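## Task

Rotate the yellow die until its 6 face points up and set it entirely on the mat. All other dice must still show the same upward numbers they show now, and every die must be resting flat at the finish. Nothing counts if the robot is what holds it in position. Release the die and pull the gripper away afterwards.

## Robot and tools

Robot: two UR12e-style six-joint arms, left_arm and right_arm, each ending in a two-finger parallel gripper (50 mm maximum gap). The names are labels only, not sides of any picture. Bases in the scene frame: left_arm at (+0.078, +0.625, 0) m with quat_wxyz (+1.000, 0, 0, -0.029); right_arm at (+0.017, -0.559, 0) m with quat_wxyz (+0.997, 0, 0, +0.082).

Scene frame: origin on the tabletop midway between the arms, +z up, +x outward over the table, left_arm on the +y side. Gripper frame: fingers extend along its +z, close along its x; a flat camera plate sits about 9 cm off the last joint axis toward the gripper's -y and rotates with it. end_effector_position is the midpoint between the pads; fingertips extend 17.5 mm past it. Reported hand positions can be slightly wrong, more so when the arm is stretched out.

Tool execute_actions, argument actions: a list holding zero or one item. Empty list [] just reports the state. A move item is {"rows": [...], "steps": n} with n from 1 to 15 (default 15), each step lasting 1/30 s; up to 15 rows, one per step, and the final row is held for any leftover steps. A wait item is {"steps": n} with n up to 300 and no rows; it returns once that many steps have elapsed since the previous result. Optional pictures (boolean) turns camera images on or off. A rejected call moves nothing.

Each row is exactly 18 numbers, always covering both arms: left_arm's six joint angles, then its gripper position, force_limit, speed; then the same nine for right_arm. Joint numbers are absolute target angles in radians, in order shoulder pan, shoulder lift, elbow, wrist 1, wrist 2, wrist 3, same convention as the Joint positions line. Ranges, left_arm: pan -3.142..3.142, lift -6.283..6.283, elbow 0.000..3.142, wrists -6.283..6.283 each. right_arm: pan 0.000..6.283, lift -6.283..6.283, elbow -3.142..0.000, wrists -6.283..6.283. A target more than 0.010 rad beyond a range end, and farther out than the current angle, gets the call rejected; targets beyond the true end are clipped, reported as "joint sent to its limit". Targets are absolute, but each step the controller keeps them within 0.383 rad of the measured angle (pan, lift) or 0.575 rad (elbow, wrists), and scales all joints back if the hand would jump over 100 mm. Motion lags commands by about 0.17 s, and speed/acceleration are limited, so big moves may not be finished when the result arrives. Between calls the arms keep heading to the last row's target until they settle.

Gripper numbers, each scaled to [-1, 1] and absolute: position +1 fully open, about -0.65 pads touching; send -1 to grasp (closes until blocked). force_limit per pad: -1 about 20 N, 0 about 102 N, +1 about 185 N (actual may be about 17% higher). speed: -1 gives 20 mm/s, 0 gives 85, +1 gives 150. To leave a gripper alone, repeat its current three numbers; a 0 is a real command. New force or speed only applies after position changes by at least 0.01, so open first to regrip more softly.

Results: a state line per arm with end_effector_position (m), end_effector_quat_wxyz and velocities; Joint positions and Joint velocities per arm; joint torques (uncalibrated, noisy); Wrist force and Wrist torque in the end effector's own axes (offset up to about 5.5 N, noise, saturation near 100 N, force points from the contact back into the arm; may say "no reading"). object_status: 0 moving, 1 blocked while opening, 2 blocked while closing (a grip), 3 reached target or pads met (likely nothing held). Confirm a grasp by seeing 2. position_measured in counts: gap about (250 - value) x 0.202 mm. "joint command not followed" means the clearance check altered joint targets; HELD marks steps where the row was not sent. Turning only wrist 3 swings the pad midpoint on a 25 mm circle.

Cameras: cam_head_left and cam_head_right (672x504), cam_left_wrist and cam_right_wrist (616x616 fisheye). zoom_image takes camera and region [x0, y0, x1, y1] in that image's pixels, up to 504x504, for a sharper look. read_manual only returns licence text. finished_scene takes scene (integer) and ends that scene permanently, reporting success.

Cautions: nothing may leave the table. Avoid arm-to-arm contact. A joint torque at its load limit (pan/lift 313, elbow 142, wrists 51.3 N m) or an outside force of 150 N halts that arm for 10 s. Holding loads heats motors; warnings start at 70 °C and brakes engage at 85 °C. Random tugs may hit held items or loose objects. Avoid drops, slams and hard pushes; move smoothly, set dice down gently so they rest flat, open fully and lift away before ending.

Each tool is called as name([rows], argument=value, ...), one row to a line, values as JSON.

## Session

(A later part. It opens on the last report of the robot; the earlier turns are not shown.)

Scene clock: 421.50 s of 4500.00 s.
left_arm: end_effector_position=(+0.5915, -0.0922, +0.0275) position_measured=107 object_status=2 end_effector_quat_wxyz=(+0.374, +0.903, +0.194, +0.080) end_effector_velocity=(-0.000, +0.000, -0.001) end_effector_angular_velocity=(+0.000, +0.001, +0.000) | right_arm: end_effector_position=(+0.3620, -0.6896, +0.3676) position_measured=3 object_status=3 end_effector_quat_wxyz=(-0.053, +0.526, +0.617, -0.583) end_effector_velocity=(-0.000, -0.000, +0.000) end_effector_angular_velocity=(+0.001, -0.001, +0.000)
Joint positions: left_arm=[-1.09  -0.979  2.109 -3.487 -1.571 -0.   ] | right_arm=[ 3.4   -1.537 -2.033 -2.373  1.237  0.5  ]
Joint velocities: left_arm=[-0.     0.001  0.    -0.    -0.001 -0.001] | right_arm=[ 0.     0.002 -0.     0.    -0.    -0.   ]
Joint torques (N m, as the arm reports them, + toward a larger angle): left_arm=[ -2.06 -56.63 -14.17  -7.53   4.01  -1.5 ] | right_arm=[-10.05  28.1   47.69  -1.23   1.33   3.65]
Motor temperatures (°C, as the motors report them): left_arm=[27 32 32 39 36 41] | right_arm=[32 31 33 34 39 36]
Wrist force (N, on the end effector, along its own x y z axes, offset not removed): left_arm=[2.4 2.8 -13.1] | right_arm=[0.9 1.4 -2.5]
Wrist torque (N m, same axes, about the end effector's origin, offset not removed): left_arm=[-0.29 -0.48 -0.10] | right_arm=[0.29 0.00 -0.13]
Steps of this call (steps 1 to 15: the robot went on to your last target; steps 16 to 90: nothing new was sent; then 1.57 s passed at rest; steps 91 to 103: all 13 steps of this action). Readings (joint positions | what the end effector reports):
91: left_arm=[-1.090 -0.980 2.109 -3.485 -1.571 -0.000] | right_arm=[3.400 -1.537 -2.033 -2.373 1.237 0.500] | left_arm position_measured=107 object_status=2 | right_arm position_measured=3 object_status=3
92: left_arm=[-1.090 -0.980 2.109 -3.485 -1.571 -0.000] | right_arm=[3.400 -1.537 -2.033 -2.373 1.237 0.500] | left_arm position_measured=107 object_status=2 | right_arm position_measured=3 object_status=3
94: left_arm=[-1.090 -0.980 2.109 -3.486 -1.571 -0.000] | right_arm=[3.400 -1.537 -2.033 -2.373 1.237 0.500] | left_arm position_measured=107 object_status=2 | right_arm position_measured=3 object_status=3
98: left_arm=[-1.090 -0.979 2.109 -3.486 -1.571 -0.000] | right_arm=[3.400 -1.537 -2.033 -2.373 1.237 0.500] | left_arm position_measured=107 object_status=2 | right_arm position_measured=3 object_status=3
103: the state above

Contact begun. Release.

execute_actions([
  {"rows":[[-1.09,-0.9787,2.1091,-3.4866,-1.5708,0,1,-0.5,0,3.4,-1.537,-2.033,-2.373,1.237,0.5,1,0,0]],"steps":10},
])

Scene clock: 429.53 s of 4500.00 s.
left_arm: end_effector_position=(+0.5915, -0.0922, +0.0272) position_measured=3 object_status=0 end_effector_quat_wxyz=(+0.374, +0.903, +0.194, +0.080) end_effector_velocity=(-0.000, +0.000, +0.001) end_effector_angular_velocity=(-0.000, -0.001, -0.002) | right_arm: end_effector_position=(+0.3620, -0.6896, +0.3676) position_measured=3 object_status=3 end_effector_quat_wxyz=(-0.053, +0.526, +0.617, -0.583) end_effector_velocity=(+0.000, -0.000, +0.000) end_effector_angular_velocity=(-0.000, +0.001, -0.000)
Joint positions: left_arm=[-1.09  -0.979  2.109 -3.486 -1.571 -0.   ] | right_arm=[ 3.4   -1.537 -2.033 -2.373  1.237  0.5  ]
Joint velocities: left_arm=[ 0.    -0.001  0.001 -0.001 -0.001  0.002] | right_arm=[-0.    -0.     0.001 -0.001  0.    -0.   ]
Joint torques (N m, as the arm reports them, + toward a larger angle): left_arm=[  3.46 -61.79 -16.4   -7.28   3.81  -1.25] | right_arm=[-6.17 27.27 48.55 -0.65  1.36  3.76]
Motor temperatures (°C, as the motors report them): left_arm=[27 32 32 39 36 41] | right_arm=[32 31 33 34 39 36]
Wrist force (N, on the end effector, along its own x y z axes, offset not removed): left_arm=[1.1 0.4 -3.5] | right_arm=[0.1 -0.3 -3.0]
Wrist torque (N m, same axes, about the end effector's origin, offset not removed): left_arm=[-0.24 -0.21 0.06] | right_arm=[-0.11 0.01 -0.16]
Steps of this call (steps 1 to 15: the robot went on to your last target; steps 16 to 90: nothing new was sent; then 4.70 s passed at rest; steps 91 to 100: all 10 steps of this action). Readings (joint positions | what the end effector reports):
91: left_arm=[-1.090 -0.979 2.109 -3.487 -1.571 -0.000] | right_arm=[3.400 -1.537 -2.033 -2.373 1.237 0.500] | left_arm position_measured=102 object_status=0 | right_arm position_measured=3 object_status=3
92: left_arm=[-1.090 -0.979 2.109 -3.486 -1.571 -0.000] | right_arm=[3.400 -1.537 -2.033 -2.373 1.237 0.500] | left_arm position_measured=88 object_status=0 | right_arm position_measured=3 object_status=3
94: left_arm=[-1.090 -0.979 2.109 -3.486 -1.571 -0.000] | right_arm=[3.400 -1.537 -2.033 -2.373 1.237 0.500] | left_arm position_measured=60 object_status=0 | right_arm position_measured=3 object_status=3
98: left_arm=[-1.090 -0.979 2.109 -3.486 -1.571 -0.000] | right_arm=[3.400 -1.537 -2.033 -2.373 1.237 0.500] | left_arm position_measured=7 object_status=0 | right_arm position_measured=3 object_status=3
100: the state above

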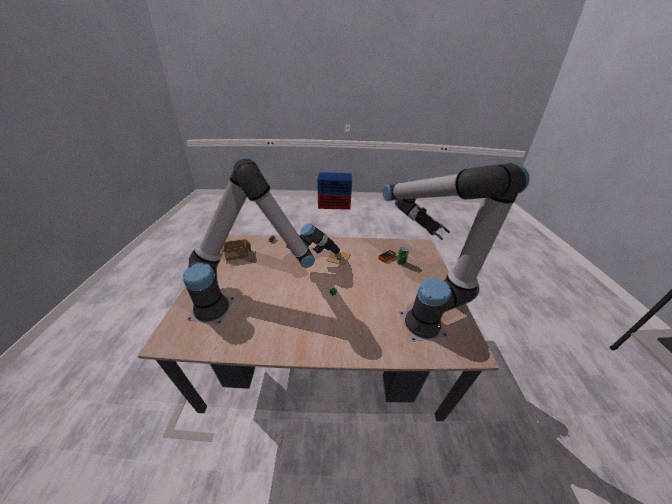

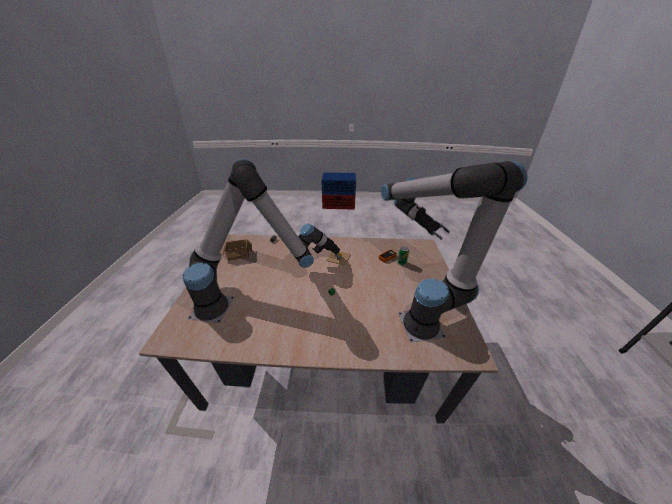

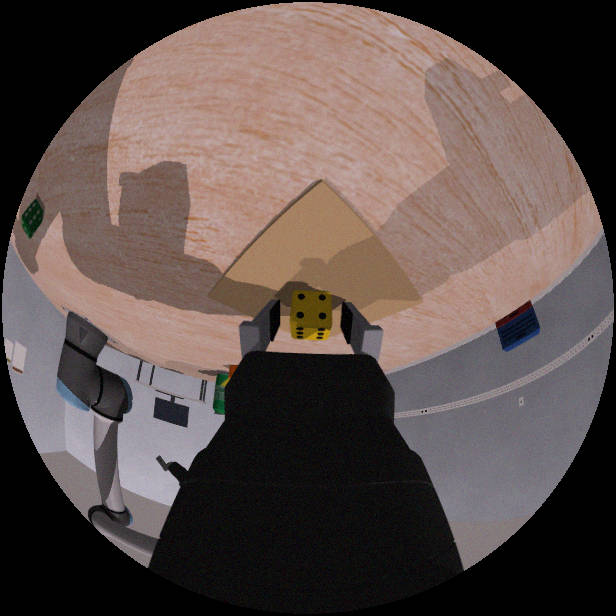

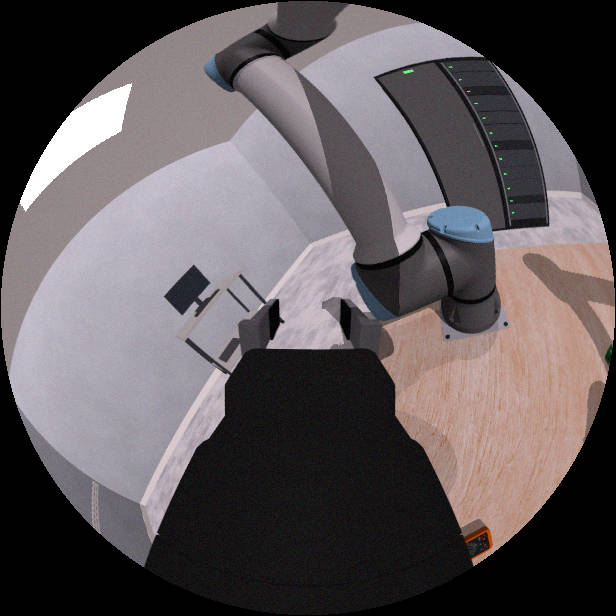

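execute_actions([
  {"rows":[[-1.09,-0.983,2.1091,-3.4823,-1.5708,0,1,-0.5,0,3.4,-1.537,-2.033,-2.373,1.237,0.5,1,0,0],[-1.09,-0.992,2.1091,-3.4733,-1.5708,0,1,-0.5,0,3.4,-1.537,-2.033,-2.373,1.237,0.5,1,0,0],[-1.09,-1.005,2.1091,-3.4603,-1.5708,0,1,-0.5,0,3.4,-1.537,-2.033,-2.373,1.237,0.5,1,0,0],[-1.09,-1.022,2.1091,-3.4433,-1.5708,0,1,-0.5,0,3.4,-1.537,-2.033,-2.373,1.237,0.5,1,0,0],[-1.09,-1.043,2.1091,-3.4223,-1.5708,0,1,-0.5,0,3.4,-1.537,-2.033,-2.373,1.237,0.5,1,0,0],[-1.09,-1.067,2.1091,-3.395,-1.5708,0,1,-0.5,0,3.4,-1.537,-2.033,-2.373,1.237,0.5,1,0,0],[-1.09,-1.094,2.1091,-3.36,-1.5708,0,1,-0.5,0,3.4,-1.537,-2.033,-2.373,1.237,0.5,1,0,0],[-1.09,-1.123,2.1091,-3.32,-1.5708,0,1,-0.5,0,3.4,-1.537,-2.033,-2.373,1.237,0.5,1,0,0],[-1.09,-1.153,2.1091,-3.275,-1.5708,0,1,-0.5,0,3.4,-1.537,-2.033,-2.373,1.237,0.5,1,0,0],[-1.09,-1.183,2.1091,-3.23,-1.5708,0,1,-0.5,0,3.4,-1.537,-2.033,-2.373,1.237,0.5,1,0,0],[-1.09,-1.212,2.1091,-3.185,-1.5708,0,1,-0.5,0,3.4,-1.537,-2.033,-2.373,1.237,0.5,1,0,0],[-1.09,-1.238,2.1091,-3.145,-1.5708,0,1,-0.5,0,3.4,-1.537,-2.033,-2.373,1.237,0.5,1,0,0],[-1.09,-1.26,2.1091,-3.11,-1.5708,0,1,-0.5,0,3.4,-1.537,-2.033,-2.373,1.237,0.5,1,0,0],[-1.09,-1.277,2.1091,-3.085,-1.5708,0,1,-0.5,0,3.4,-1.537,-2.033,-2.373,1.237,0.5,1,0,0],[-1.09,-1.287,2.1091,-3.07,-1.5708,0,1,-0.5,0,3.4,-1.537,-2.033,-2.373,1.237,0.5,1,0,0]],"steps":15},
], pictures=false)

execute_actions([
  {"steps":20},
])

Scene clock: 443.17 s of 4500.00 s.
left_arm: end_effector_position=(+0.5825, -0.0721, +0.1408) position_measured=3 object_status=3 end_effector_quat_wxyz=(+0.347, +0.914, +0.196, +0.074) end_effector_velocity=(-0.060, +0.133, +0.313) end_effector_angular_velocity=(+0.331, +0.148, -0.001) | right_arm: end_effector_position=(+0.3620, -0.6896, +0.3676) position_measured=3 object_status=3 end_effector_quat_wxyz=(-0.053, +0.526, +0.617, -0.583) end_effector_velocity=(+0.000, +0.000, -0.000) end_effector_angular_velocity=(-0.000, +0.001, -0.000)
Joint positions: left_arm=[-1.09  -1.202  2.109 -3.202 -1.571 -0.   ] | right_arm=[ 3.4   -1.537 -2.033 -2.373  1.237  0.5  ]
Joint velocities: left_arm=[ 0.    -0.716 -0.     1.079 -0.     0.001] | right_arm=[-0.    -0.001 -0.     0.     0.    -0.   ]
Joint torques (N m, as the arm reports them, + toward a larger angle): left_arm=[  8.5  -56.8  -38.07  -1.54   2.95  -1.16] | right_arm=[-6.72 27.49 47.87 -1.1   1.85  2.81]
Motor temperatures (°C, as the motors report them): left_arm=[27 32 32 39 36 41] | right_arm=[32 31 33 34 39 36]
Wrist force (N, on the end effector, along its own x y z axes, offset not removed): left_arm=[2.0 -0.1 -3.4] | right_arm=[2.4 -0.3 -1.9]
Wrist torque (N m, same axes, about the end effector's origin, offset not removed): left_arm=[-0.22 -0.18 -0.20] | right_arm=[-0.09 -0.34 -0.04]
Steps of this call (steps 1 to 15: the robot went on to your last target; steps 16 to 90: nothing new was sent; then 10.13 s passed at rest; steps 91 to 105: all 15 steps of this action). Readings (joint positions | what the end effector reports):
91: left_arm=[-1.090 -0.979 2.109 -3.487 -1.571 -0.000] | right_arm=[3.400 -1.537 -2.033 -2.373 1.237 0.500] | left_arm position_measured=3 object_status=3 | right_arm position_measured=3 object_status=3
92: left_arm=[-1.090 -0.979 2.109 -3.486 -1.571 -0.000] | right_arm=[3.400 -1.537 -2.033 -2.373 1.237 0.500] | left_arm position_measured=3 object_status=3 | right_arm position_measured=3 object_status=3
94: left_arm=[-1.090 -0.986 2.109 -3.479 -1.571 -0.000] | right_arm=[3.400 -1.537 -2.033 -2.373 1.237 0.500] | left_arm position_measured=3 object_status=3 | right_arm position_measured=3 object_status=3
98: left_arm=[-1.090 -1.033 2.109 -3.431 -1.571 -0.000] | right_arm=[3.400 -1.537 -2.033 -2.373 1.237 0.500] | left_arm position_measured=3 object_status=3 | right_arm position_measured=3 object_status=3
105: the state above

Scene clock: 443.83 s of 4500.00 s.
left_arm: end_effector_position=(+0.5742, -0.0537, +0.1761) position_measured=3 object_status=3 end_effector_quat_wxyz=(+0.325, +0.922, +0.198, +0.070) end_effector_velocity=(-0.000, +0.001, -0.000) end_effector_angular_velocity=(+0.001, +0.001, -0.000) | right_arm: end_effector_position=(+0.3620, -0.6896, +0.3676) position_measured=3 object_status=3 end_effector_quat_wxyz=(-0.053, +0.526, +0.617, -0.583) end_effector_velocity=(+0.000, +0.000, -0.000) end_effector_angular_velocity=(-0.000, +0.001, +0.000)
Joint positions: left_arm=[-1.09  -1.287  2.109 -3.07  -1.571 -0.   ] | right_arm=[ 3.4   -1.537 -2.033 -2.373  1.237  0.5  ]
Joint velocities: left_arm=[-0.    -0.001  0.001  0.001 -0.     0.   ] | right_arm=[ 0. -0. -0. -0. -0.  0.]
Joint torques (N m, as the arm reports them, + toward a larger angle): left_arm=[  0.53 -63.93 -44.34  -1.82   2.95  -0.69] | right_arm=[-8.69 30.35 46.15 -1.44  0.84  3.61]
Motor temperatures (°C, as the motors report them): left_arm=[27 32 32 39 36 41] | right_arm=[32 31 33 34 39 36]
Wrist force (N, on the end effector, along its own x y z axes, offset not removed): left_arm=[1.7 -4.0 0.2] | right_arm=[2.1 -1.4 -2.6]
Wrist torque (N m, same axes, about the end effector's origin, offset not removed): left_arm=[-0.52 -0.14 0.13] | right_arm=[-0.27 -0.19 -0.14]
Steps of this call (steps 1 to 20: the robot went on to your last target). Readings (joint positions | what the end effector reports):
1: left_arm=[-1.090 -1.225 2.109 -3.168 -1.571 -0.000] | right_arm=[3.400 -1.537 -2.033 -2.373 1.237 0.500] | left_arm position_measured=3 object_status=3 | right_arm position_measured=3 object_status=3
2: left_arm=[-1.090 -1.243 2.109 -3.140 -1.571 -0.000] | right_arm=[3.400 -1.537 -2.033 -2.373 1.237 0.500] | left_arm position_measured=3 object_status=3 | right_arm position_measured=3 object_status=3
4: left_arm=[-1.090 -1.265 2.109 -3.105 -1.571 -0.000] | right_arm=[3.400 -1.537 -2.033 -2.373 1.237 0.500] | left_arm position_measured=3 object_status=3 | right_arm position_measured=3 object_status=3
8: left_arm=[-1.090 -1.282 2.109 -3.078 -1.571 -0.000] | right_arm=[3.400 -1.537 -2.033 -2.373 1.237 0.500] | left_arm position_measured=3 object_status=3 | right_arm position_measured=3 object_status=3
20: the state above

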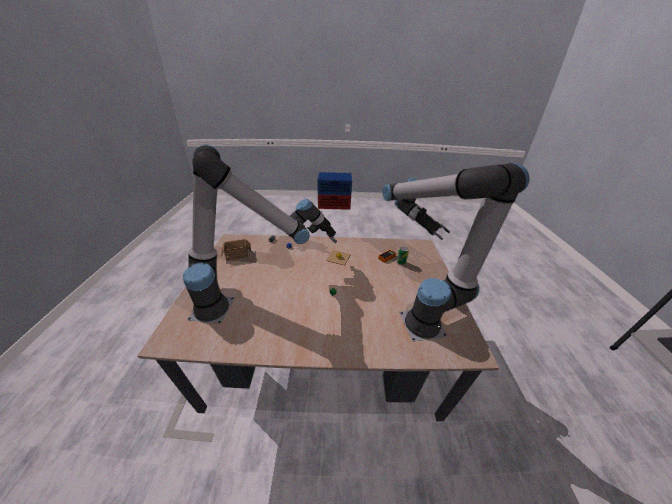

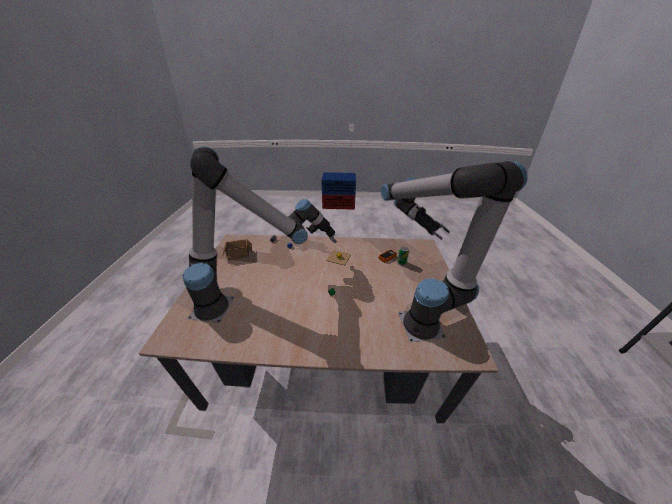

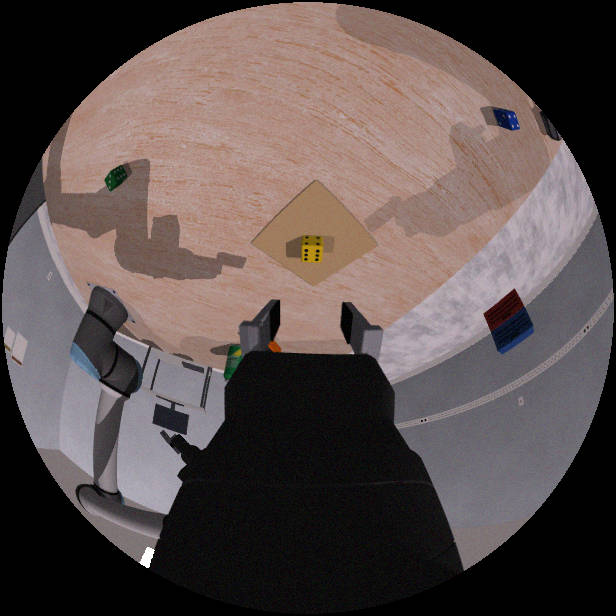

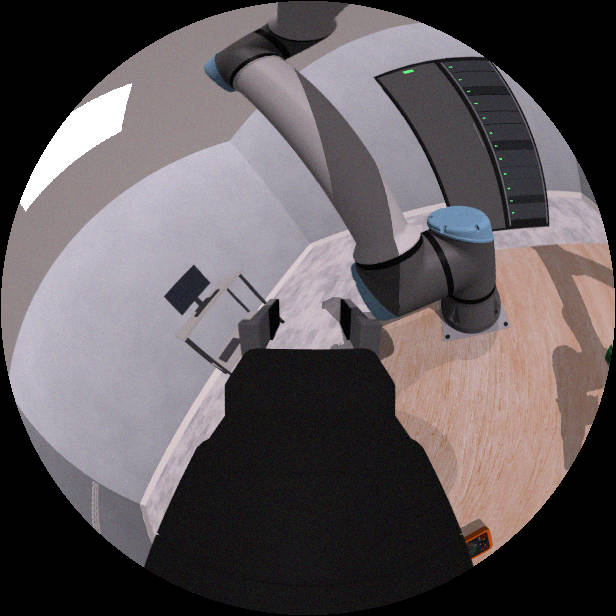

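Six on top, fully on the mat.

finished_scene(scene=2)

The scene is finished: the task was done.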